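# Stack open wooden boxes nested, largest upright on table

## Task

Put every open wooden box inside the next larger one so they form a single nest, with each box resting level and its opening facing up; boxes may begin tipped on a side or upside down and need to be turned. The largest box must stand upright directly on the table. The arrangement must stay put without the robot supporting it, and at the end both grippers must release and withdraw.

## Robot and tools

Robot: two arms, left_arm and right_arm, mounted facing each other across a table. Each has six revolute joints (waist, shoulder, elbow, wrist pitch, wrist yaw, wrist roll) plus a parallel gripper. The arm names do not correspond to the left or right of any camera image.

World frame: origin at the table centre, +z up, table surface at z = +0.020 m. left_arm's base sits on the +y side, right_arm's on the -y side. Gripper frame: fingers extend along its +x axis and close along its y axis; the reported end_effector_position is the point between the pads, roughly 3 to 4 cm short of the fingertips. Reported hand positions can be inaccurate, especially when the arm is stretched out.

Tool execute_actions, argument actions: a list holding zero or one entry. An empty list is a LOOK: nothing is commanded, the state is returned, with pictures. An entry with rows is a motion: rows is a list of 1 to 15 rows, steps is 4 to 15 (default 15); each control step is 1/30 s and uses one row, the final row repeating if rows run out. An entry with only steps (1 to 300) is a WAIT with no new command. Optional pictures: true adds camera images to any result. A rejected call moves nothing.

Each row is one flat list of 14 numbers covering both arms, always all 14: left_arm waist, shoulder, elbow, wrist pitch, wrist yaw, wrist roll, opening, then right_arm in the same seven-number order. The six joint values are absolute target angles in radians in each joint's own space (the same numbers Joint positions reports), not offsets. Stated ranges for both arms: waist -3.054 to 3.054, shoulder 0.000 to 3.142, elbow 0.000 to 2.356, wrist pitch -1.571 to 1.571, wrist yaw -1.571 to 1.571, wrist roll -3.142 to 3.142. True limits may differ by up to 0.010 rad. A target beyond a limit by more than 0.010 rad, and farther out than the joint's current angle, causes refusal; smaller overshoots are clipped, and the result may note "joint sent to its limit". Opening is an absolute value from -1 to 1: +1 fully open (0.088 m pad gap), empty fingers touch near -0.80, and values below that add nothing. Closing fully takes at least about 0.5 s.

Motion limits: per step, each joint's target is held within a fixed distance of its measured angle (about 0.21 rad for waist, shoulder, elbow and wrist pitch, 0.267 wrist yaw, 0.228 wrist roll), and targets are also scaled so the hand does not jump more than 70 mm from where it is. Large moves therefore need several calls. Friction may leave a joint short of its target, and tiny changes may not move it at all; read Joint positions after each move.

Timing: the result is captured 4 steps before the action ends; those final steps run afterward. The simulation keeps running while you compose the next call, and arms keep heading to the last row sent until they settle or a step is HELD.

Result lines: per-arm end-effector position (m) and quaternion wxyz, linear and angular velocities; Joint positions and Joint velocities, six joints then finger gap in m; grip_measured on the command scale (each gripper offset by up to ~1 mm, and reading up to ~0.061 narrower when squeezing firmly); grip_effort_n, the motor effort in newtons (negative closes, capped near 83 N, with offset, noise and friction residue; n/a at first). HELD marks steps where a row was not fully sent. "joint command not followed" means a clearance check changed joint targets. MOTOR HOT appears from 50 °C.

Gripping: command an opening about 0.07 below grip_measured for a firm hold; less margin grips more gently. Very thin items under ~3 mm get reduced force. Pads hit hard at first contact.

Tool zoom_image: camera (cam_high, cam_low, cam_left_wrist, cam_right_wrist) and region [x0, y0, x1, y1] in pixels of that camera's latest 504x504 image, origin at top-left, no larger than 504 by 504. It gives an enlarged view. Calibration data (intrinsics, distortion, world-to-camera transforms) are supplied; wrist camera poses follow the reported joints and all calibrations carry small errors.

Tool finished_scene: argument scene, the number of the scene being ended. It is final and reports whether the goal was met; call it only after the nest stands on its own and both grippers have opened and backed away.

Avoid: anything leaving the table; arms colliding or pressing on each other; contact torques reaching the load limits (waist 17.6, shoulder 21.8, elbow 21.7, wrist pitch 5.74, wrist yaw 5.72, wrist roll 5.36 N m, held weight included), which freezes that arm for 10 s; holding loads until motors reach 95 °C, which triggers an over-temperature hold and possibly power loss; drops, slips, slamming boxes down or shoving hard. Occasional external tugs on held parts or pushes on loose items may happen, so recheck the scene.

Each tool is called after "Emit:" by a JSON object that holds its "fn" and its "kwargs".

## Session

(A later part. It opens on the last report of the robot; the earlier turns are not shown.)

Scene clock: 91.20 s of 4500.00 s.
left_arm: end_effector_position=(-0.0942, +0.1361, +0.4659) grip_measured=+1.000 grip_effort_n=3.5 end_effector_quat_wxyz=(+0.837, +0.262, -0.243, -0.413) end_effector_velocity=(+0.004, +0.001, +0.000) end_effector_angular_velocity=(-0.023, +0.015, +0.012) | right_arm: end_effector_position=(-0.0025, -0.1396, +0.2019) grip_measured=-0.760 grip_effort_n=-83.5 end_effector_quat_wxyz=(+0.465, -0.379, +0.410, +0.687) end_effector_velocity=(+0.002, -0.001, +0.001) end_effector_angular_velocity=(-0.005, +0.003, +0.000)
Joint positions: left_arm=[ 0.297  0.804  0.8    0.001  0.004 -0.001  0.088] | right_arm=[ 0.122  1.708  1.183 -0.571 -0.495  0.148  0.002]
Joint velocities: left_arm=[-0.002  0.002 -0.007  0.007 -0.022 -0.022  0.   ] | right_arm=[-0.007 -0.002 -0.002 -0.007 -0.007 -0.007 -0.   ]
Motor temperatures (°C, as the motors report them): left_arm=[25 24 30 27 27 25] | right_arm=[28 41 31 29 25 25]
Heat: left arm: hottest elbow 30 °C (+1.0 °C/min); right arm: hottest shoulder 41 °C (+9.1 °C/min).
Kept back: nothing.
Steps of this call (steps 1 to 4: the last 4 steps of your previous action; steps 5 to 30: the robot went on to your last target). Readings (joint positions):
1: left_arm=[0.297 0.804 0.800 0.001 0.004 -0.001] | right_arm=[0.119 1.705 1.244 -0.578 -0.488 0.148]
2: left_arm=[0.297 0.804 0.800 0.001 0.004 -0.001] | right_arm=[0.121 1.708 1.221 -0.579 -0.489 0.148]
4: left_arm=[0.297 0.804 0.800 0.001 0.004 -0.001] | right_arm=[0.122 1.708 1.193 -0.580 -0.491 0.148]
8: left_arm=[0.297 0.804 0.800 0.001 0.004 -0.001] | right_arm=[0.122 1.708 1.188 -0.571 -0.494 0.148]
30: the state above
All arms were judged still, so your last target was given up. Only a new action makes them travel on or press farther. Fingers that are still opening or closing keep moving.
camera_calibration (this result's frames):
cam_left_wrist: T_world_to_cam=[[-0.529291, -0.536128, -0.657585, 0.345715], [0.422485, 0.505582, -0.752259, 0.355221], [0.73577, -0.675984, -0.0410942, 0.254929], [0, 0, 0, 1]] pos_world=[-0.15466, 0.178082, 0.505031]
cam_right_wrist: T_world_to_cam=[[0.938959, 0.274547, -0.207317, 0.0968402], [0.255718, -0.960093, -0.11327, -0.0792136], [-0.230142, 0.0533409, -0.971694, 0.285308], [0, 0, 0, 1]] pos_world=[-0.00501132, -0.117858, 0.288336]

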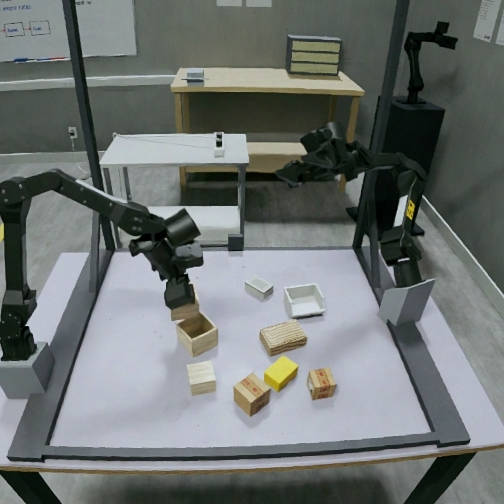

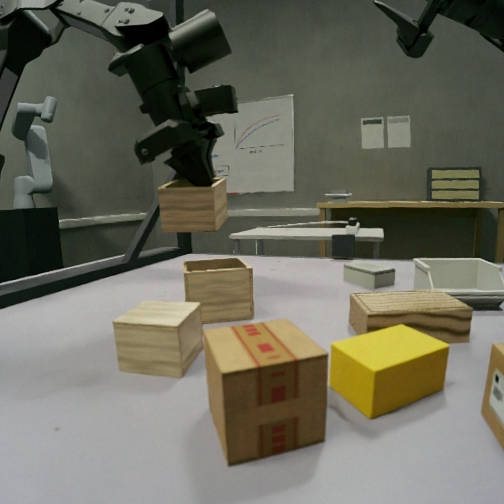

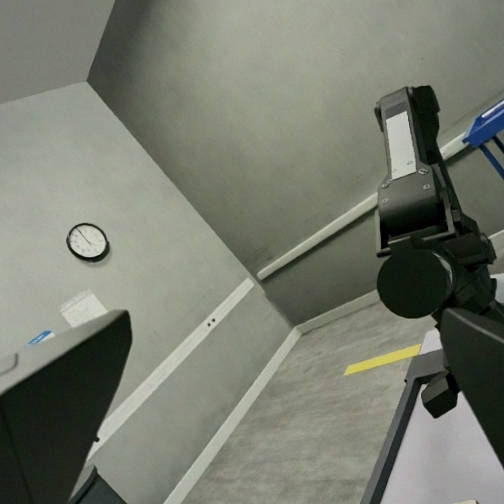

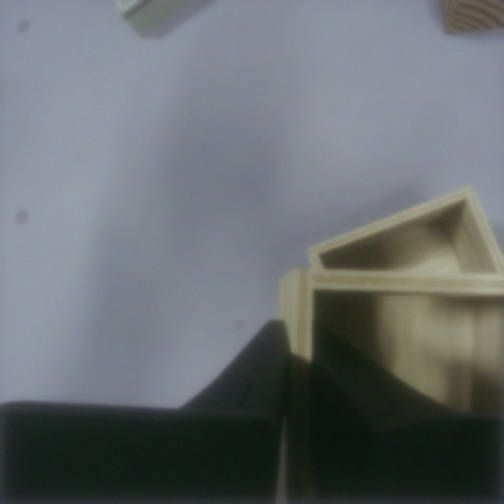

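Emit:
{"fn": "execute_actions", "kwargs": {"actions": [{"rows":[[0.3,0.8,0.8,0,0,0,1,0.12,1.70,1.17,-0.57,-0.5,-0.38,-1]],"steps":15}]}}

Emit:
{"fn": "execute_actions", "kwargs": {"actions": [{"steps":15}], "pictures": true}}

Scene clock: 91.70 s of 4500.00 s.
left_arm: end_effector_position=(-0.0942, +0.1361, +0.4659) grip_measured=+1.000 grip_effort_n=4.0 end_effector_quat_wxyz=(+0.837, +0.262, -0.243, -0.413) end_effector_velocity=(+0.004, +0.001, -0.004) end_effector_angular_velocity=(-0.005, +0.026, +0.010) | right_arm: end_effector_position=(-0.0023, -0.1396, +0.2018) grip_measured=-0.760 grip_effort_n=-83.5 end_effector_quat_wxyz=(+0.363, -0.477, +0.238, +0.764) end_effector_velocity=(+0.004, -0.004, -0.003) end_effector_angular_velocity=(+0.115, -0.172, +0.430)
Joint positions: left_arm=[ 0.297  0.804  0.8    0.001  0.004 -0.001  0.088] | right_arm=[ 0.122  1.708  1.182 -0.571 -0.495 -0.323  0.002]
Joint velocities: left_arm=[-0.002  0.002 -0.007 -0.007 -0.007 -0.022  0.   ] | right_arm=[-0.002  0.002 -0.002 -0.022  0.007 -0.491 -0.   ]
Motor temperatures (°C, as the motors report them): left_arm=[25 24 30 27 27 25] | right_arm=[28 41 31 29 25 25]
Heat: left arm: hottest elbow 30 °C (+1.0 °C/min); right arm: hottest shoulder 41 °C (+9.0 °C/min).
Steps of this call (steps 1 to 4: nothing new was sent; steps 5 to 15: the first 11 steps of this action). Readings (joint positions):
5: left_arm=[0.297 0.804 0.800 0.001 0.004 -0.001] | right_arm=[0.122 1.708 1.183 -0.571 -0.495 0.118]
6: left_arm=[0.297 0.804 0.800 0.001 0.004 -0.001] | right_arm=[0.122 1.708 1.182 -0.571 -0.495 0.063]
8: left_arm=[0.297 0.804 0.800 0.001 0.004 -0.001] | right_arm=[0.122 1.708 1.182 -0.571 -0.495 -0.043]
12: left_arm=[0.297 0.804 0.800 0.001 0.004 -0.001] | right_arm=[0.122 1.708 1.182 -0.571 -0.495 -0.246]
15: the state above

Scene clock: 92.20 s of 4500.00 s.
left_arm: end_effector_position=(-0.0942, +0.1361, +0.4659) grip_measured=+1.000 grip_effort_n=4.0 end_effector_quat_wxyz=(+0.837, +0.262, -0.243, -0.413) end_effector_velocity=(+0.001, +0.001, -0.001) end_effector_angular_velocity=(+0.007, -0.020, +0.006) | right_arm: end_effector_position=(-0.0023, -0.1396, +0.2018) grip_measured=-0.760 grip_effort_n=-83.5 end_effector_quat_wxyz=(+0.350, -0.487, +0.217, +0.770) end_effector_velocity=(-0.002, -0.004, +0.001) end_effector_angular_velocity=(-0.015, +0.009, +0.021)
Joint positions: left_arm=[ 0.297  0.804  0.8    0.001  0.004 -0.001  0.088] | right_arm=[ 0.122  1.708  1.182 -0.571 -0.495 -0.377  0.002]
Joint velocities: left_arm=[-0.002 -0.002 -0.007  0.007 -0.007  0.022  0.   ] | right_arm=[-0.002 -0.002  0.002 -0.022 -0.022 -0.022 -0.   ]
Motor temperatures (°C, as the motors report them): left_arm=[25 24 30 27 27 25] | right_arm=[28 41 31 29 25 25]
Heat: left arm: hottest elbow 30 °C (+1.0 °C/min); right arm: hottest shoulder 41 °C (+9.1 °C/min).
Kept back: nothing.
Steps of this call (steps 1 to 4: the last 4 steps of your previous action; steps 5 to 15: the robot went on to your last target). Readings (joint positions):
1: left_arm=[0.297 0.804 0.800 0.001 0.004 -0.001] | right_arm=[0.122 1.708 1.182 -0.571 -0.495 -0.337]
2: left_arm=[0.297 0.804 0.800 0.001 0.004 -0.001] | right_arm=[0.122 1.708 1.182 -0.571 -0.495 -0.348]
4: left_arm=[0.297 0.804 0.800 0.001 0.004 -0.001] | right_arm=[0.122 1.708 1.182 -0.571 -0.495 -0.361]
8: left_arm=[0.297 0.804 0.800 0.001 0.004 -0.001] | right_arm=[0.122 1.708 1.182 -0.571 -0.495 -0.372]
15: the state above
camera_calibration (this result's frames):
cam_left_wrist: T_world_to_cam=[[-0.529291, -0.536128, -0.657585, 0.345715], [0.422485, 0.505582, -0.752259, 0.355221], [0.73577, -0.675984, -0.0410942, 0.254929], [0, 0, 0, 1]] pos_world=[-0.15466, 0.178082, 0.505031]
cam_right_wrist: T_world_to_cam=[[0.722093, 0.691693, 0.0119313, 0.110149], [0.684597, -0.711992, -0.156189, -0.0350092], [-0.0995399, 0.120951, -0.987655, 0.298246], [0, 0, 0, 1]] pos_world=[-0.0258831, -0.137188, 0.287781]

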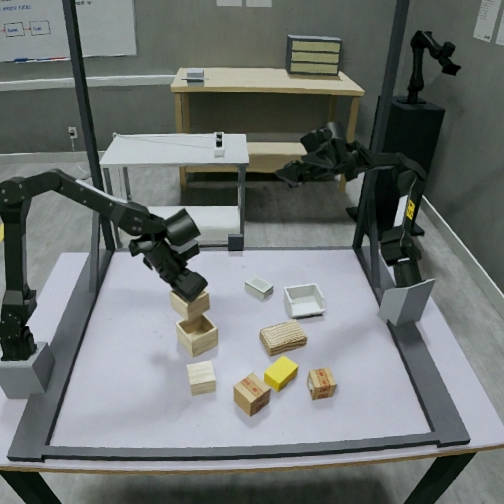

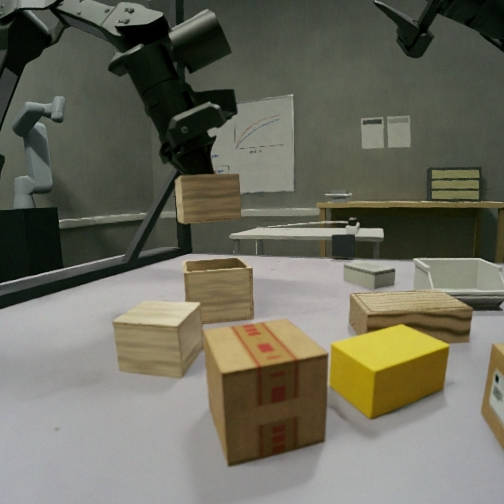

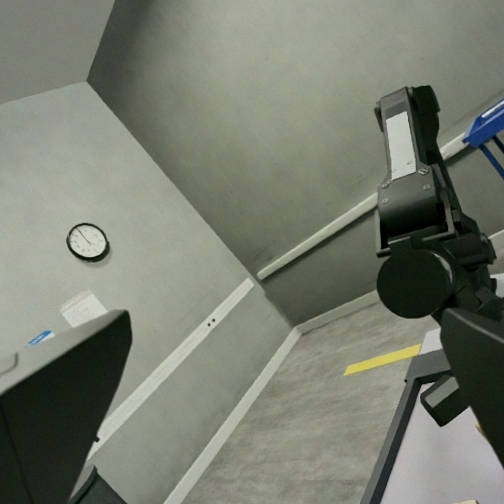

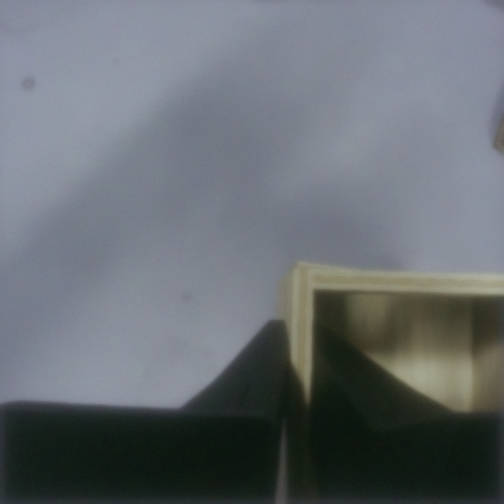

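Emit:
{"fn": "zoom_image", "kwargs": {"camera": "cam_high", "region": [140,260,260,370]}}

Region (140, 260, 260, 370) of cam_high's 504x504 image, scaled by 4.200, with more detail than that image has; it fills the top 462 rows of this view, and the rest is white.

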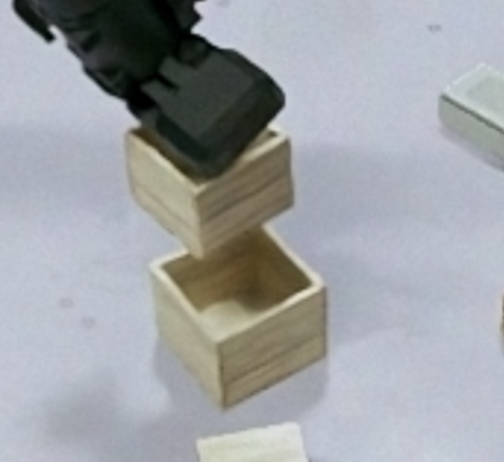

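Emit:
{"fn": "execute_actions", "kwargs": {"actions": [{"rows":[[0.3,0.8,0.8,0,0,0,1,0.132,1.735,1.14,-0.515,-0.5,-0.38,-1]],"steps":15}]}}

Emit:
{"fn": "execute_actions", "kwargs": {"actions": [{"steps":15}], "pictures": true}}

Emit:
{"fn": "zoom_image", "kwargs": {"camera": "cam_high", "region": [140,260,260,370]}}

Emit:
{"fn": "zoom_image", "kwargs": {"camera": "cam_low", "region": [140,150,300,330]}}

Scene clock: 93.03 s of 4500.00 s.
left_arm: end_effector_position=(-0.0942, +0.1361, +0.4659) grip_measured=+1.000 grip_effort_n=3.5 end_effector_quat_wxyz=(+0.837, +0.262, -0.243, -0.413) end_effector_velocity=(-0.002, -0.002, -0.006) end_effector_angular_velocity=(+0.016, +0.034, -0.015) | right_arm: end_effector_position=(-0.0017, -0.1390, +0.1902) grip_measured=-0.760 grip_effort_n=-83.5 end_effector_quat_wxyz=(+0.348, -0.487, +0.214, +0.772) end_effector_velocity=(-0.001, +0.004, +0.002) end_effector_angular_velocity=(+0.026, +0.003, +0.027)
Joint positions: left_arm=[ 0.297  0.804  0.8    0.001  0.004 -0.001  0.088] | right_arm=[ 0.129  1.724  1.152 -0.52  -0.496 -0.378  0.002]
Joint velocities: left_arm=[-0.007 -0.002  0.002 -0.022  0.022 -0.022  0.   ] | right_arm=[-0.002  0.002  0.002  0.022 -0.007 -0.022 -0.   ]
Motor temperatures (°C, as the motors report them): left_arm=[25 24 30 27 27 25] | right_arm=[28 40 31 29 25 25]
Heat: left arm: hottest elbow 30 °C (+1.0 °C/min); right arm: hottest shoulder 40 °C (+8.1 °C/min).
Steps of this call (steps 1 to 14: the robot went on to your last target; steps 15 to 25: the first 11 steps of this action). Readings (joint positions):
15: left_arm=[0.297 0.804 0.800 0.001 0.004 -0.001] | right_arm=[0.122 1.708 1.179 -0.565 -0.496 -0.377]
16: left_arm=[0.297 0.804 0.800 0.001 0.004 -0.001] | right_arm=[0.123 1.708 1.174 -0.551 -0.496 -0.378]
18: left_arm=[0.297 0.804 0.800 0.001 0.004 -0.001] | right_arm=[0.125 1.712 1.165 -0.536 -0.496 -0.378]
22: left_arm=[0.297 0.804 0.800 0.001 0.004 -0.001] | right_arm=[0.128 1.722 1.154 -0.525 -0.496 -0.378]
25: the state above

Scene clock: 93.53 s of 4500.00 s.
left_arm: end_effector_position=(-0.0942, +0.1361, +0.4659) grip_measured=+1.000 grip_effort_n=4.0 end_effector_quat_wxyz=(+0.837, +0.262, -0.243, -0.413) end_effector_velocity=(-0.000, -0.000, -0.003) end_effector_angular_velocity=(-0.002, +0.024, -0.007) | right_arm: end_effector_position=(-0.0019, -0.1385, +0.1904) grip_measured=-0.760 grip_effort_n=-83.5 end_effector_quat_wxyz=(+0.348, -0.487, +0.213, +0.773) end_effector_velocity=(-0.004, -0.002, +0.001) end_effector_angular_velocity=(-0.007, +0.016, +0.017)
Joint positions: left_arm=[ 0.297  0.804  0.8    0.001  0.004 -0.001  0.088] | right_arm=[ 0.129  1.724  1.152 -0.518 -0.496 -0.378  0.002]
Joint velocities: left_arm=[-0.002 -0.002 -0.002 -0.007  0.007 -0.022  0.   ] | right_arm=[ 0.002 -0.002  0.002 -0.007 -0.022 -0.007 -0.   ]
Motor temperatures (°C, as the motors report them): left_arm=[25 24 30 27 27 25] | right_arm=[28 40 31 29 25 25]
Heat: left arm: hottest elbow 30 °C (+1.0 °C/min); right arm: hottest shoulder 40 °C (+8.1 °C/min).
Kept back: nothing.
Steps of this call (steps 1 to 4: the last 4 steps of your previous action; steps 5 to 15: the robot went on to your last target). Readings (joint positions):
1: left_arm=[0.297 0.804 0.800 0.001 0.004 -0.001] | right_arm=[0.129 1.724 1.152 -0.520 -0.496 -0.378]
2: left_arm=[0.297 0.804 0.800 0.001 0.004 -0.001] | right_arm=[0.129 1.724 1.152 -0.519 -0.496 -0.378]
4: left_arm=[0.297 0.804 0.800 0.001 0.004 -0.001] | right_arm=[0.129 1.724 1.152 -0.519 -0.496 -0.378]
8: left_arm=[0.297 0.804 0.800 0.001 0.004 -0.001] | right_arm=[0.129 1.724 1.152 -0.518 -0.496 -0.378]
15: the state above
All arms were judged still, so your last target was given up. Only a new action makes them travel on or press farther. Fingers that are still opening or closing keep moving.
camera_calibration (this result's frames):
cam_left_wrist: T_world_to_cam=[[-0.529291, -0.536128, -0.657585, 0.345715], [0.422485, 0.505582, -0.752259, 0.355221], [0.73577, -0.675984, -0.0410942, 0.254929], [0, 0, 0, 1]] pos_world=[-0.15466, 0.178082, 0.505031]
cam_right_wrist: T_world_to_cam=[[0.715484, 0.69848, 0.0144633, 0.109641], [0.691157, -0.70466, -0.160487, -0.0344687], [-0.101905, 0.124822, -0.986932, 0.287317], [0, 0, 0, 1]] pos_world=[-0.0253436, -0.136734, 0.276445]

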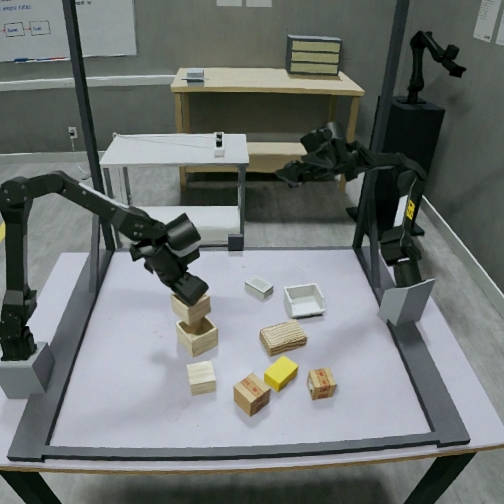

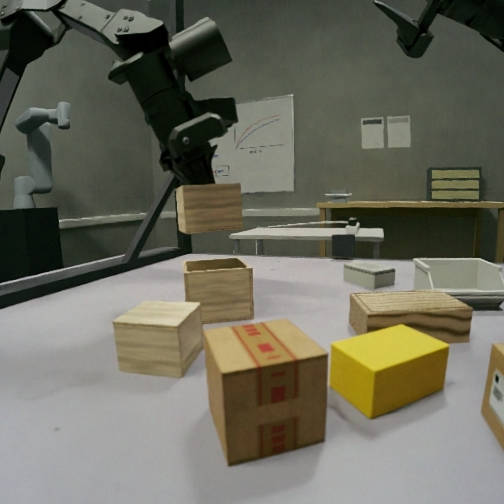

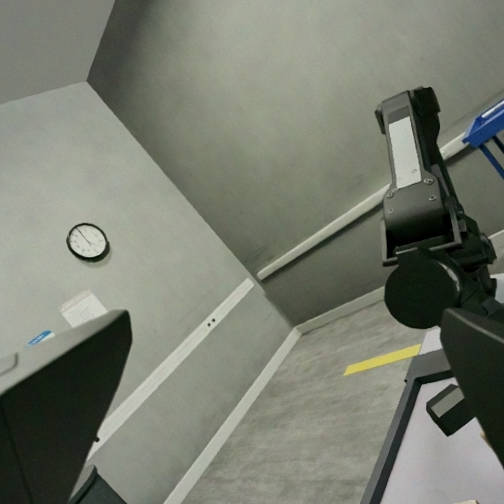

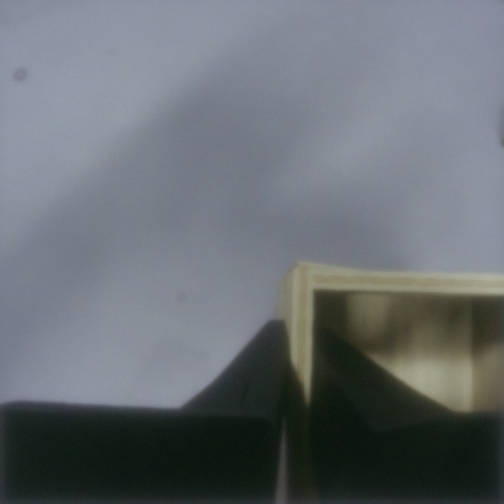

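Region (140, 260, 260, 370) of cam_high's 504x504 image, scaled by 4.200, with more detail than that image has; it fills the top 462 rows of this view, and the rest is white.

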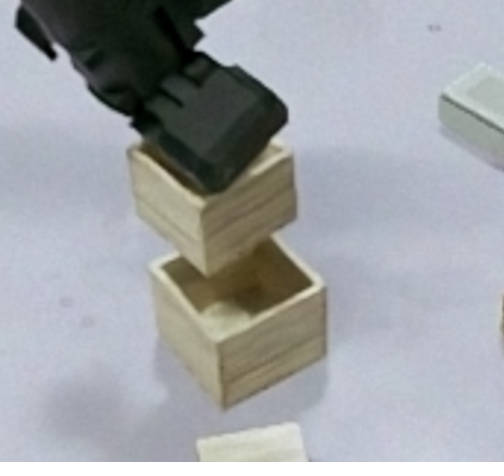

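Region (140, 150, 300, 330) of cam_low's 504x504 image, scaled by 2.800, with more detail than that image has.

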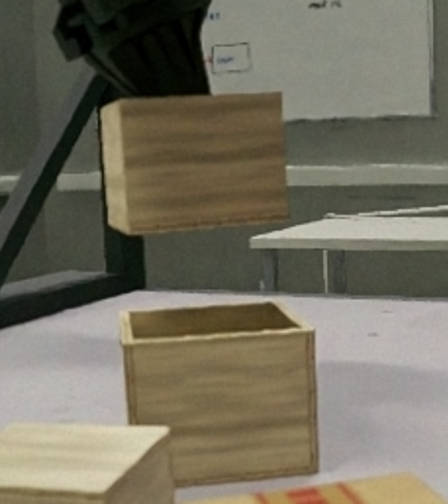

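Emit:
{"fn": "execute_actions", "kwargs": {"actions": [{"rows":[[0.3,0.8,0.8,0,0,0,1,0.139,1.79,1.165,-0.485,-0.5,-0.38,-1]],"steps":15}]}}

Emit:
{"fn": "execute_actions", "kwargs": {"actions": [{"steps":15}], "pictures": true}}

Emit:
{"fn": "zoom_image", "kwargs": {"camera": "cam_high", "region": [140,260,260,370]}}

Emit:
{"fn": "zoom_image", "kwargs": {"camera": "cam_low", "region": [140,150,300,330]}}

Scene clock: 94.30 s of 4500.00 s.
left_arm: end_effector_position=(-0.0942, +0.1361, +0.4659) grip_measured=+1.000 grip_effort_n=3.5 end_effector_quat_wxyz=(+0.837, +0.262, -0.243, -0.413) end_effector_velocity=(+0.002, +0.002, -0.000) end_effector_angular_velocity=(+0.002, -0.004, +0.013) | right_arm: end_effector_position=(-0.0007, -0.1338, +0.1735) grip_measured=-0.760 grip_effort_n=-83.5 end_effector_quat_wxyz=(+0.342, -0.492, +0.221, +0.769) end_effector_velocity=(-0.001, +0.003, +0.001) end_effector_angular_velocity=(+0.017, +0.007, +0.012)
Joint positions: left_arm=[ 0.297  0.804  0.8    0.001  0.004 -0.001  0.088] | right_arm=[ 0.136  1.779  1.155 -0.488 -0.497 -0.378  0.002]
Joint velocities: left_arm=[ 0.002 -0.002 -0.002 -0.007 -0.007  0.007  0.   ] | right_arm=[-0.002  0.002 -0.002  0.022 -0.007 -0.007  0.   ]
Motor temperatures (°C, as the motors report them): left_arm=[25 24 30 27 27 25] | right_arm=[28 40 31 29 25 25]
Heat: left arm: hottest elbow 30 °C (+1.0 °C/min); right arm: hottest shoulder 40 °C (+8.1 °C/min).
Steps of this call (steps 1 to 12: nothing new was sent; steps 13 to 23: the first 11 steps of this action). Readings (joint positions):
13: left_arm=[0.297 0.804 0.800 0.001 0.004 -0.001] | right_arm=[0.129 1.729 1.152 -0.515 -0.496 -0.378]
14: left_arm=[0.297 0.804 0.800 0.001 0.004 -0.001] | right_arm=[0.130 1.737 1.153 -0.504 -0.497 -0.378]
16: left_arm=[0.297 0.804 0.800 0.001 0.004 -0.001] | right_arm=[0.133 1.756 1.155 -0.496 -0.497 -0.378]
20: left_arm=[0.297 0.804 0.800 0.001 0.004 -0.001] | right_arm=[0.136 1.778 1.155 -0.492 -0.497 -0.378]
23: the state above

Scene clock: 94.80 s of 4500.00 s.
left_arm: end_effector_position=(-0.0942, +0.1361, +0.4659) grip_measured=+1.000 grip_effort_n=4.0 end_effector_quat_wxyz=(+0.837, +0.262, -0.243, -0.413) end_effector_velocity=(+0.002, +0.001, -0.003) end_effector_angular_velocity=(+0.006, +0.014, +0.003) | right_arm: end_effector_position=(-0.0007, -0.1336, +0.1735) grip_measured=-0.760 grip_effort_n=-83.5 end_effector_quat_wxyz=(+0.342, -0.492, +0.221, +0.770) end_effector_velocity=(-0.001, -0.004, -0.001) end_effector_angular_velocity=(-0.015, +0.015, +0.009)
Joint positions: left_arm=[ 0.297  0.804  0.8    0.001  0.004 -0.001  0.088] | right_arm=[ 0.136  1.779  1.155 -0.488 -0.497 -0.378  0.002]
Joint velocities: left_arm=[ 0.002 -0.002 -0.007 -0.007  0.007 -0.007  0.   ] | right_arm=[-0.002 -0.002 -0.007 -0.007 -0.022 -0.007 -0.   ]
Motor temperatures (°C, as the motors report them): left_arm=[25 24 30 27 27 25] | right_arm=[28 40 31 29 25 25]
Heat: left arm: hottest elbow 30 °C (+1.0 °C/min); right arm: hottest shoulder 40 °C (+8.0 °C/min).
Kept back: nothing.
Steps of this call (steps 1 to 4: the last 4 steps of your previous action; steps 5 to 15: the robot went on to your last target). Readings (joint positions):
1: left_arm=[0.297 0.804 0.800 0.001 0.004 -0.001] | right_arm=[0.136 1.779 1.155 -0.488 -0.497 -0.378]
2: left_arm=[0.297 0.804 0.800 0.001 0.004 -0.001] | right_arm=[0.136 1.779 1.155 -0.488 -0.497 -0.378]
4: left_arm=[0.297 0.804 0.800 0.001 0.004 -0.001] | right_arm=[0.136 1.779 1.155 -0.488 -0.497 -0.378]
8: left_arm=[0.297 0.804 0.800 0.001 0.004 -0.001] | right_arm=[0.136 1.779 1.155 -0.488 -0.497 -0.378]
15: the state above
All arms were judged still, so your last target was given up. Only a new action makes them travel on or press farther. Fingers that are still opening or closing keep moving.
camera_calibration (this result's frames):
cam_left_wrist: T_world_to_cam=[[-0.529291, -0.536128, -0.657585, 0.345715], [0.422485, 0.505582, -0.752259, 0.355221], [0.73577, -0.675984, -0.0410942, 0.254929], [0, 0, 0, 1]] pos_world=[-0.15466, 0.178082, 0.505031]
cam_right_wrist: T_world_to_cam=[[0.714693, 0.699438, 0.000742929, 0.108141], [0.692366, -0.707316, -0.142595, -0.0380436], [-0.0992109, 0.102426, -0.989781, 0.267593], [0, 0, 0, 1]] pos_world=[-0.0243994, -0.129955, 0.259353]

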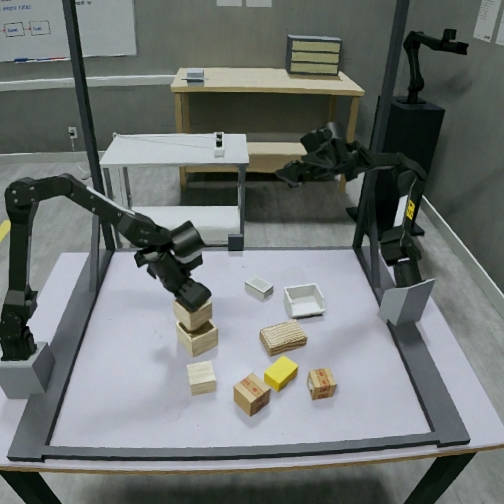

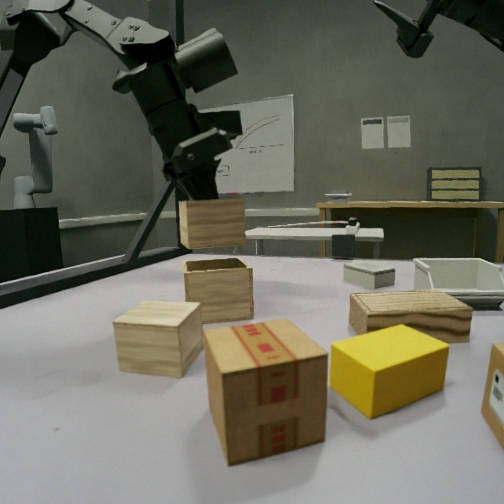

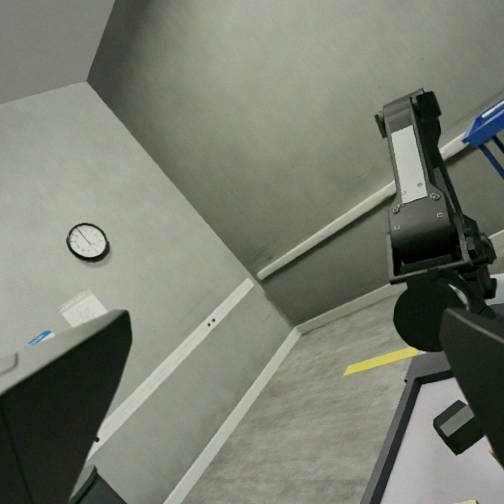

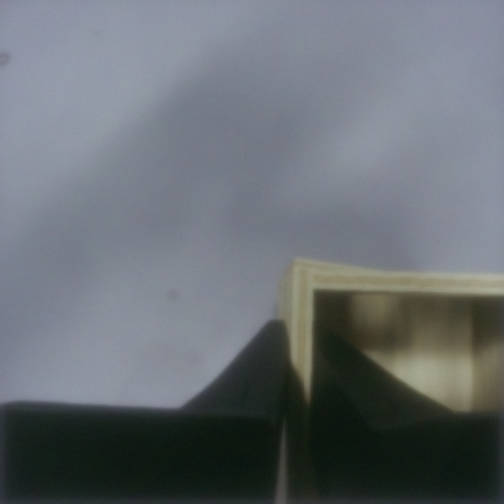

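Region (140, 260, 260, 370) of cam_high's 504x504 image, scaled by 4.200, with more detail than that image has; it fills the top 462 rows of this view, and the rest is white.

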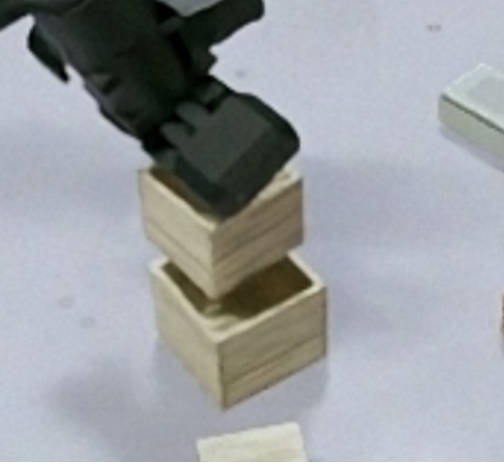

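Region (140, 150, 300, 330) of cam_low's 504x504 image, scaled by 2.800, with more detail than that image has.

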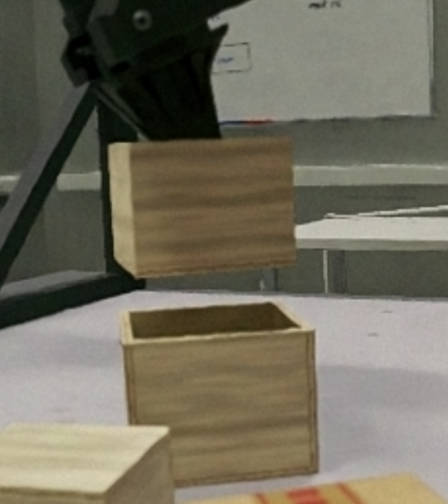

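Emit:
{"fn": "execute_actions", "kwargs": {"actions": [{"rows":[[0.3,0.8,0.8,0,0,0,1,0.139,1.80,1.17,-0.485,-0.5,-0.28,-1]],"steps":12}]}}

Emit:
{"fn": "execute_actions", "kwargs": {"actions": [{"rows":[[0.3,0.8,0.8,0,0,0,1,0.147,1.833,1.135,-0.41,-0.5,-0.28,-1]],"steps":15}]}}

Emit:
{"fn": "execute_actions", "kwargs": {"actions": [{"steps":15}], "pictures": true}}

Emit:
{"fn": "zoom_image", "kwargs": {"camera": "cam_high", "region": [140,260,260,370]}}

Emit:
{"fn": "zoom_image", "kwargs": {"camera": "cam_low", "region": [140,150,300,330]}}

Scene clock: 95.43 s of 4500.00 s.
left_arm: end_effector_position=(-0.0942, +0.1361, +0.4659) grip_measured=+1.000 grip_effort_n=3.5 end_effector_quat_wxyz=(+0.837, +0.262, -0.243, -0.413) end_effector_velocity=(+0.004, +0.003, -0.002) end_effector_angular_velocity=(+0.004, +0.001, +0.030) | right_arm: end_effector_position=(+0.0000, -0.1331, +0.1709) grip_measured=-0.760 grip_effort_n=-83.5 end_effector_quat_wxyz=(+0.362, -0.478, +0.256, +0.758) end_effector_velocity=(-0.001, +0.003, +0.001) end_effector_angular_velocity=(-0.001, +0.022, -0.067)
Joint positions: left_arm=[ 0.297  0.804  0.8    0.001  0.004 -0.001  0.088] | right_arm=[ 0.136  1.788  1.158 -0.487 -0.497 -0.293  0.002]
Joint velocities: left_arm=[-0.002 -0.002 -0.002 -0.022 -0.022  0.007  0.   ] | right_arm=[ 0.002 -0.002 -0.002  0.022  0.007  0.081 -0.   ]
Motor temperatures (°C, as the motors report them): left_arm=[25 24 30 27 27 25] | right_arm=[28 40 31 29 25 25]
Heat: left arm: hottest elbow 30 °C (+1.0 °C/min); right arm: hottest shoulder 40 °C (+7.1 °C/min).
Steps of this call (steps 1 to 11: nothing new was sent; steps 12 to 19: the first 8 steps of this action). Readings (joint positions):
12: left_arm=[0.297 0.804 0.800 0.001 0.004 -0.001] | right_arm=[0.136 1.780 1.155 -0.488 -0.497 -0.366]
13: left_arm=[0.297 0.804 0.800 0.001 0.004 -0.001] | right_arm=[0.136 1.781 1.156 -0.487 -0.497 -0.344]
15: left_arm=[0.297 0.804 0.800 0.001 0.004 -0.001] | right_arm=[0.136 1.785 1.157 -0.487 -0.497 -0.317]
19: the state above

Scene clock: 95.93 s of 4500.00 s.
left_arm: end_effector_position=(-0.0942, +0.1361, +0.4659) grip_measured=+1.000 grip_effort_n=3.5 end_effector_quat_wxyz=(+0.837, +0.262, -0.243, -0.413) end_effector_velocity=(+0.002, +0.000, -0.006) end_effector_angular_velocity=(+0.021, +0.022, -0.002) | right_arm: end_effector_position=(-0.0015, -0.1251, +0.1603) grip_measured=-0.760 grip_effort_n=-83.5 end_effector_quat_wxyz=(+0.364, -0.472, +0.249, +0.764) end_effector_velocity=(-0.001, +0.005, +0.005) end_effector_angular_velocity=(+0.039, -0.007, +0.024)
Joint positions: left_arm=[ 0.297  0.804  0.8    0.001  0.004 -0.001  0.088] | right_arm=[ 0.144  1.822  1.147 -0.416 -0.497 -0.282  0.002]
Joint velocities: left_arm=[ 0.002 -0.002 -0.002 -0.022  0.022 -0.007  0.   ] | right_arm=[-0.002 -0.007  0.002  0.022  0.007 -0.022 -0.   ]
Motor temperatures (°C, as the motors report them): left_arm=[25 24 30 27 27 25] | right_arm=[28 40 31 29 25 25]
Heat: left arm: hottest elbow 30 °C (+1.0 °C/min); right arm: hottest shoulder 40 °C (+7.0 °C/min).
Steps of this call (steps 1 to 4: the last 4 steps of your previous action; steps 5 to 15: the first 11 steps of this action). Readings (joint positions):
5: left_arm=[0.297 0.804 0.800 0.001 0.004 -0.001] | right_arm=[0.137 1.792 1.158 -0.480 -0.497 -0.284]
6: left_arm=[0.297 0.804 0.800 0.001 0.004 -0.001] | right_arm=[0.138 1.796 1.157 -0.460 -0.497 -0.284]
8: left_arm=[0.297 0.804 0.800 0.001 0.004 -0.001] | right_arm=[0.140 1.808 1.157 -0.436 -0.497 -0.283]
12: left_arm=[0.297 0.804 0.800 0.001 0.004 -0.001] | right_arm=[0.144 1.820 1.149 -0.421 -0.497 -0.282]
15: the state above

Scene clock: 96.43 s of 4500.00 s.
left_arm: end_effector_position=(-0.0942, +0.1361, +0.4659) grip_measured=+1.000 grip_effort_n=4.0 end_effector_quat_wxyz=(+0.837, +0.262, -0.243, -0.413) end_effector_velocity=(-0.002, -0.000, +0.000) end_effector_angular_velocity=(-0.008, +0.002, -0.006) | right_arm: end_effector_position=(-0.0017, -0.1246, +0.1605) grip_measured=-0.760 grip_effort_n=-83.5 end_effector_quat_wxyz=(+0.364, -0.471, +0.248, +0.764) end_effector_velocity=(-0.000, -0.002, +0.002) end_effector_angular_velocity=(-0.002, +0.004, +0.007)
Joint positions: left_arm=[ 0.297  0.804  0.8    0.001  0.004 -0.001  0.088] | right_arm=[ 0.144  1.822  1.147 -0.412 -0.497 -0.282  0.002]
Joint velocities: left_arm=[-0.007 -0.002 -0.002  0.007 -0.007 -0.007  0.   ] | right_arm=[-0.002 -0.007 -0.002 -0.007 -0.007 -0.007 -0.   ]
Motor temperatures (°C, as the motors report them): left_arm=[25 24 30 27 27 25] | right_arm=[28 40 31 29 25 25]
Heat: left arm: hottest elbow 30 °C (+1.0 °C/min); right arm: hottest shoulder 40 °C (+7.1 °C/min).
Kept back: nothing.
Steps of this call (steps 1 to 4: the last 4 steps of your previous action; steps 5 to 15: the robot went on to your last target). Readings (joint positions):
1: left_arm=[0.297 0.804 0.800 0.001 0.004 -0.001] | right_arm=[0.144 1.822 1.147 -0.415 -0.497 -0.282]
2: left_arm=[0.297 0.804 0.800 0.001 0.004 -0.001] | right_arm=[0.144 1.822 1.147 -0.414 -0.497 -0.282]
4: left_arm=[0.297 0.804 0.800 0.001 0.004 -0.001] | right_arm=[0.144 1.822 1.147 -0.413 -0.497 -0.282]
8: left_arm=[0.297 0.804 0.800 0.001 0.004 -0.001] | right_arm=[0.144 1.822 1.147 -0.412 -0.497 -0.282]
15: the state above
All arms were judged still, so your last target was given up. Only a new action makes them travel on or press farther. Fingers that are still opening or closing keep moving.
camera_calibration (this result's frames):
cam_left_wrist: T_world_to_cam=[[-0.529291, -0.536128, -0.657585, 0.345715], [0.422485, 0.505582, -0.752259, 0.355221], [0.73577, -0.675984, -0.0410942, 0.254929], [0, 0, 0, 1]] pos_world=[-0.15466, 0.178082, 0.505031]
cam_right_wrist: T_world_to_cam=[[0.762827, 0.645925, -0.0296141, 0.100815], [0.634221, -0.756354, -0.160288, -0.0361937], [-0.125933, 0.10349, -0.986626, 0.253325], [0, 0, 0, 1]] pos_world=[-0.0220476, -0.118711, 0.247121]

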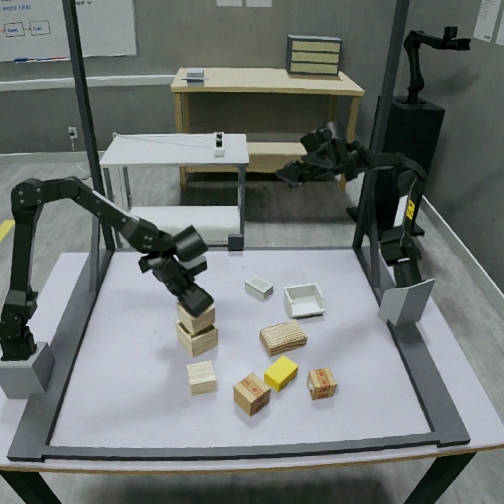

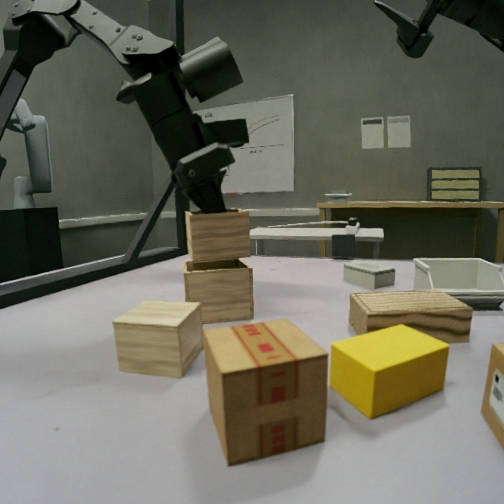

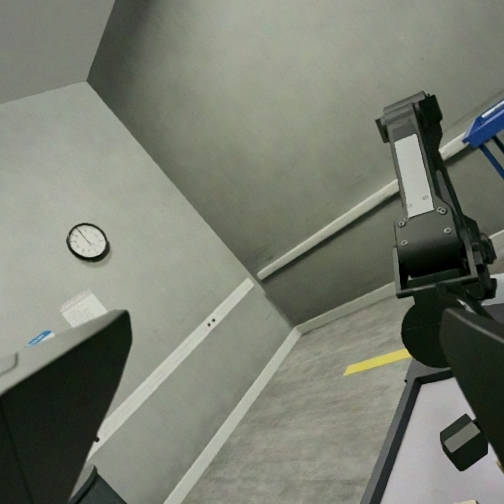

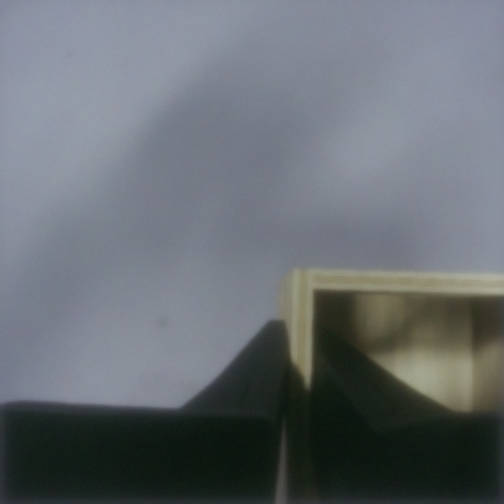

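Region (140, 260, 260, 370) of cam_high's 504x504 image, scaled by 4.200, with more detail than that image has; it fills the top 462 rows of this view, and the rest is white.

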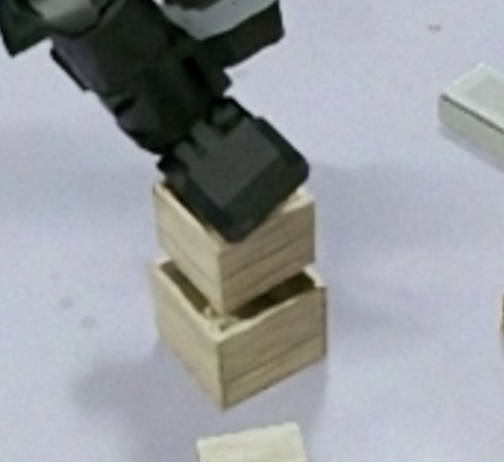

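Region (140, 150, 300, 330) of cam_low's 504x504 image, scaled by 2.800, with more detail than that image has.

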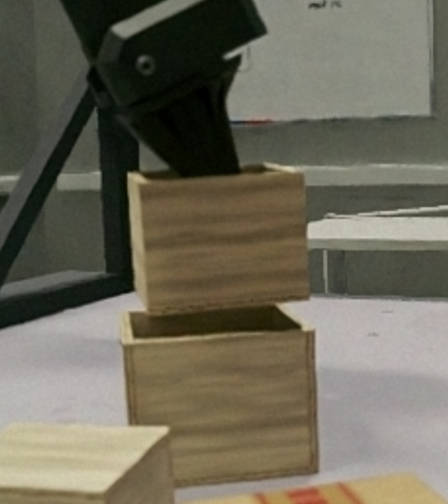

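Emit:
{"fn": "execute_actions", "kwargs": {"actions": [{"rows":[[0.3,0.8,0.8,0,0,0,1,0.132,1.815,1.12,-0.40,-0.5,-0.28,-1]],"steps":15}]}}

Emit:
{"fn": "execute_actions", "kwargs": {"actions": [{"steps":15}], "pictures": true}}

Emit:
{"fn": "zoom_image", "kwargs": {"camera": "cam_high", "region": [140,260,260,370]}}

Emit:
{"fn": "zoom_image", "kwargs": {"camera": "cam_low", "region": [140,150,300,330]}}

Scene clock: 97.03 s of 4500.00 s.
left_arm: end_effector_position=(-0.0942, +0.1361, +0.4659) grip_measured=+1.000 grip_effort_n=3.5 end_effector_quat_wxyz=(+0.837, +0.262, -0.243, -0.413) end_effector_velocity=(+0.003, +0.000, -0.002) end_effector_angular_velocity=(-0.008, +0.023, +0.007) | right_arm: end_effector_position=(+0.0031, -0.1257, +0.1580) grip_measured=-0.760 grip_effort_n=-83.5 end_effector_quat_wxyz=(+0.367, -0.471, +0.250, +0.762) end_effector_velocity=(+0.002, -0.001, -0.000) end_effector_angular_velocity=(+0.002, -0.015, +0.012)
Joint positions: left_arm=[ 0.297  0.804  0.8    0.001  0.004 -0.001  0.088] | right_arm=[ 0.135  1.822  1.132 -0.403 -0.497 -0.282  0.002]
Joint velocities: left_arm=[-0.002  0.002 -0.002 -0.007 -0.007 -0.022  0.   ] | right_arm=[-0.002 -0.002 -0.002 -0.007  0.007 -0.022 -0.   ]
Motor temperatures (°C, as the motors report them): left_arm=[25 24 30 27 27 25] | right_arm=[28 40 31 29 25 25]
Heat: left arm: hottest elbow 30 °C (+1.0 °C/min); right arm: hottest shoulder 40 °C (+7.1 °C/min).
Steps of this call (steps 1 to 7: nothing new was sent; steps 8 to 18: the first 11 steps of this action). Readings (joint positions):
8: left_arm=[0.297 0.804 0.800 0.001 0.004 -0.001] | right_arm=[0.144 1.822 1.145 -0.410 -0.497 -0.282]
9: left_arm=[0.297 0.804 0.800 0.001 0.004 -0.001] | right_arm=[0.143 1.822 1.143 -0.407 -0.497 -0.282]
11: left_arm=[0.297 0.804 0.800 0.001 0.004 -0.001] | right_arm=[0.140 1.822 1.138 -0.406 -0.497 -0.282]
15: left_arm=[0.297 0.804 0.800 0.001 0.004 -0.001] | right_arm=[0.135 1.822 1.132 -0.404 -0.497 -0.282]
18: the state above

Scene clock: 97.53 s of 4500.00 s.
left_arm: end_effector_position=(-0.0942, +0.1361, +0.4659) grip_measured=+1.000 grip_effort_n=4.0 end_effector_quat_wxyz=(+0.837, +0.262, -0.243, -0.413) end_effector_velocity=(+0.003, +0.002, -0.004) end_effector_angular_velocity=(+0.013, +0.004, +0.019) | right_arm: end_effector_position=(+0.0033, -0.1257, +0.1580) grip_measured=-0.760 grip_effort_n=-83.5 end_effector_quat_wxyz=(+0.368, -0.471, +0.251, +0.762) end_effector_velocity=(-0.003, -0.005, -0.002) end_effector_angular_velocity=(-0.021, +0.019, +0.001)
Joint positions: left_arm=[ 0.297  0.804  0.8    0.001  0.004 -0.001  0.088] | right_arm=[ 0.135  1.822  1.132 -0.403 -0.497 -0.282  0.002]
Joint velocities: left_arm=[-0.002 -0.002 -0.002 -0.022 -0.007  0.007  0.   ] | right_arm=[ 0.002 -0.002 -0.007 -0.007 -0.022  0.007  0.   ]
Motor temperatures (°C, as the motors report them): left_arm=[25 24 30 27 27 25] | right_arm=[28 40 31 29 25 25]
Heat: left arm: hottest elbow 30 °C (+1.0 °C/min); right arm: hottest shoulder 40 °C (+7.1 °C/min).
Kept back: nothing.
Steps of this call (steps 1 to 4: the last 4 steps of your previous action; steps 5 to 15: the robot went on to your last target). Readings (joint positions):
1: left_arm=[0.297 0.804 0.800 0.001 0.004 -0.001] | right_arm=[0.135 1.822 1.132 -0.403 -0.497 -0.282]
2: left_arm=[0.297 0.804 0.800 0.001 0.004 -0.001] | right_arm=[0.135 1.822 1.132 -0.403 -0.497 -0.282]
4: left_arm=[0.297 0.804 0.800 0.001 0.004 -0.001] | right_arm=[0.135 1.822 1.132 -0.403 -0.497 -0.282]
8: left_arm=[0.297 0.804 0.800 0.001 0.004 -0.001] | right_arm=[0.135 1.822 1.132 -0.403 -0.497 -0.282]
15: the state above
All arms were judged still, so your last target was given up. Only a new action makes them travel on or press farther. Fingers that are still opening or closing keep moving.
camera_calibration (this result's frames):
cam_left_wrist: T_world_to_cam=[[-0.529291, -0.536128, -0.657585, 0.345715], [0.422485, 0.505582, -0.752259, 0.355221], [0.73577, -0.675984, -0.0410942, 0.254929], [0, 0, 0, 1]] pos_world=[-0.15466, 0.178082, 0.505031]
cam_right_wrist: T_world_to_cam=[[0.769398, 0.638052, -0.0302648, 0.0967424], [0.626596, -0.763093, -0.158321, -0.0416789], [-0.124112, 0.102848, -0.986924, 0.251542], [0, 0, 0, 1]] pos_world=[-0.0170982, -0.119402, 0.244582]

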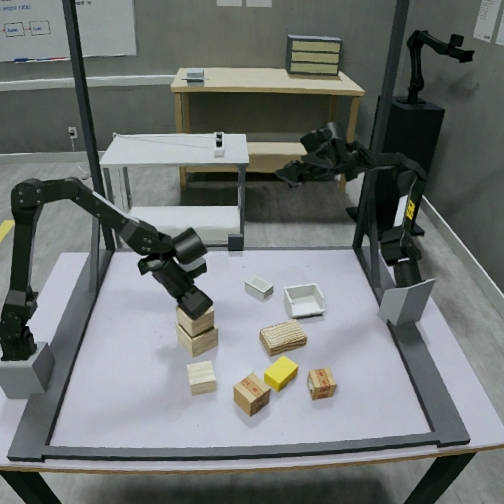

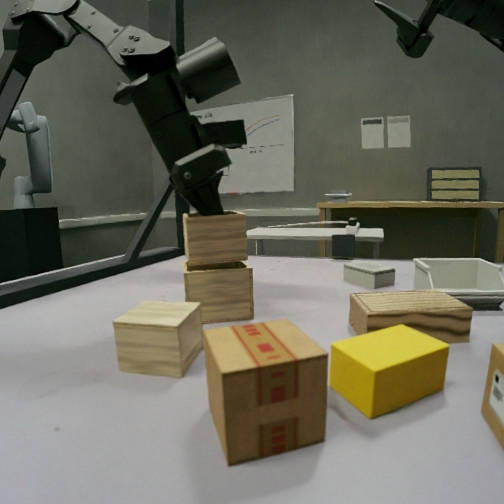

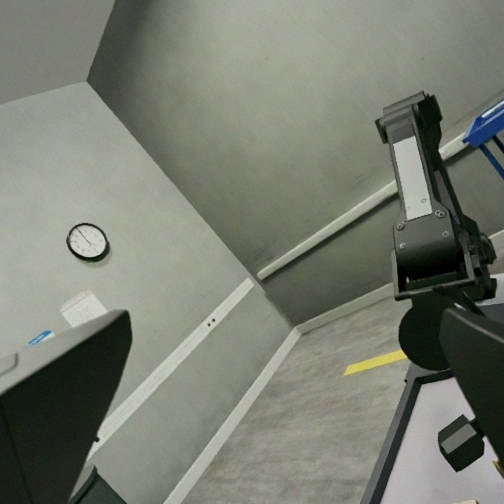

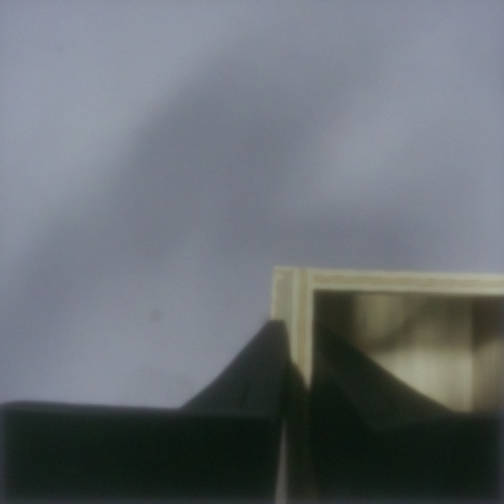

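Region (140, 260, 260, 370) of cam_high's 504x504 image, scaled by 4.200, with more detail than that image has; it fills the top 462 rows of this view, and the rest is white.

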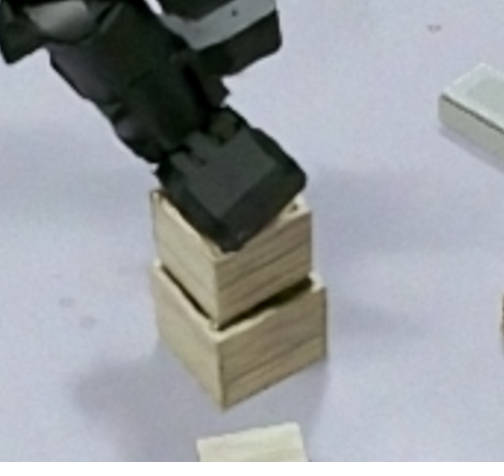

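Region (140, 150, 300, 330) of cam_low's 504x504 image, scaled by 2.800, with more detail than that image has.

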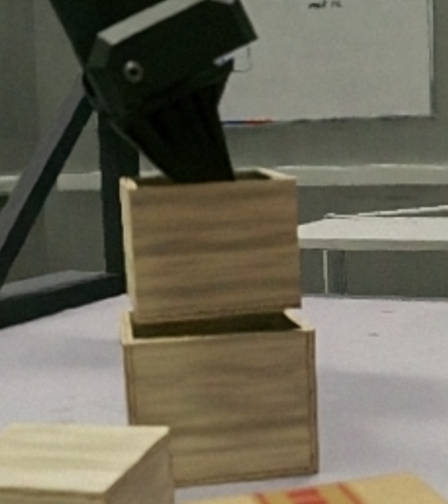

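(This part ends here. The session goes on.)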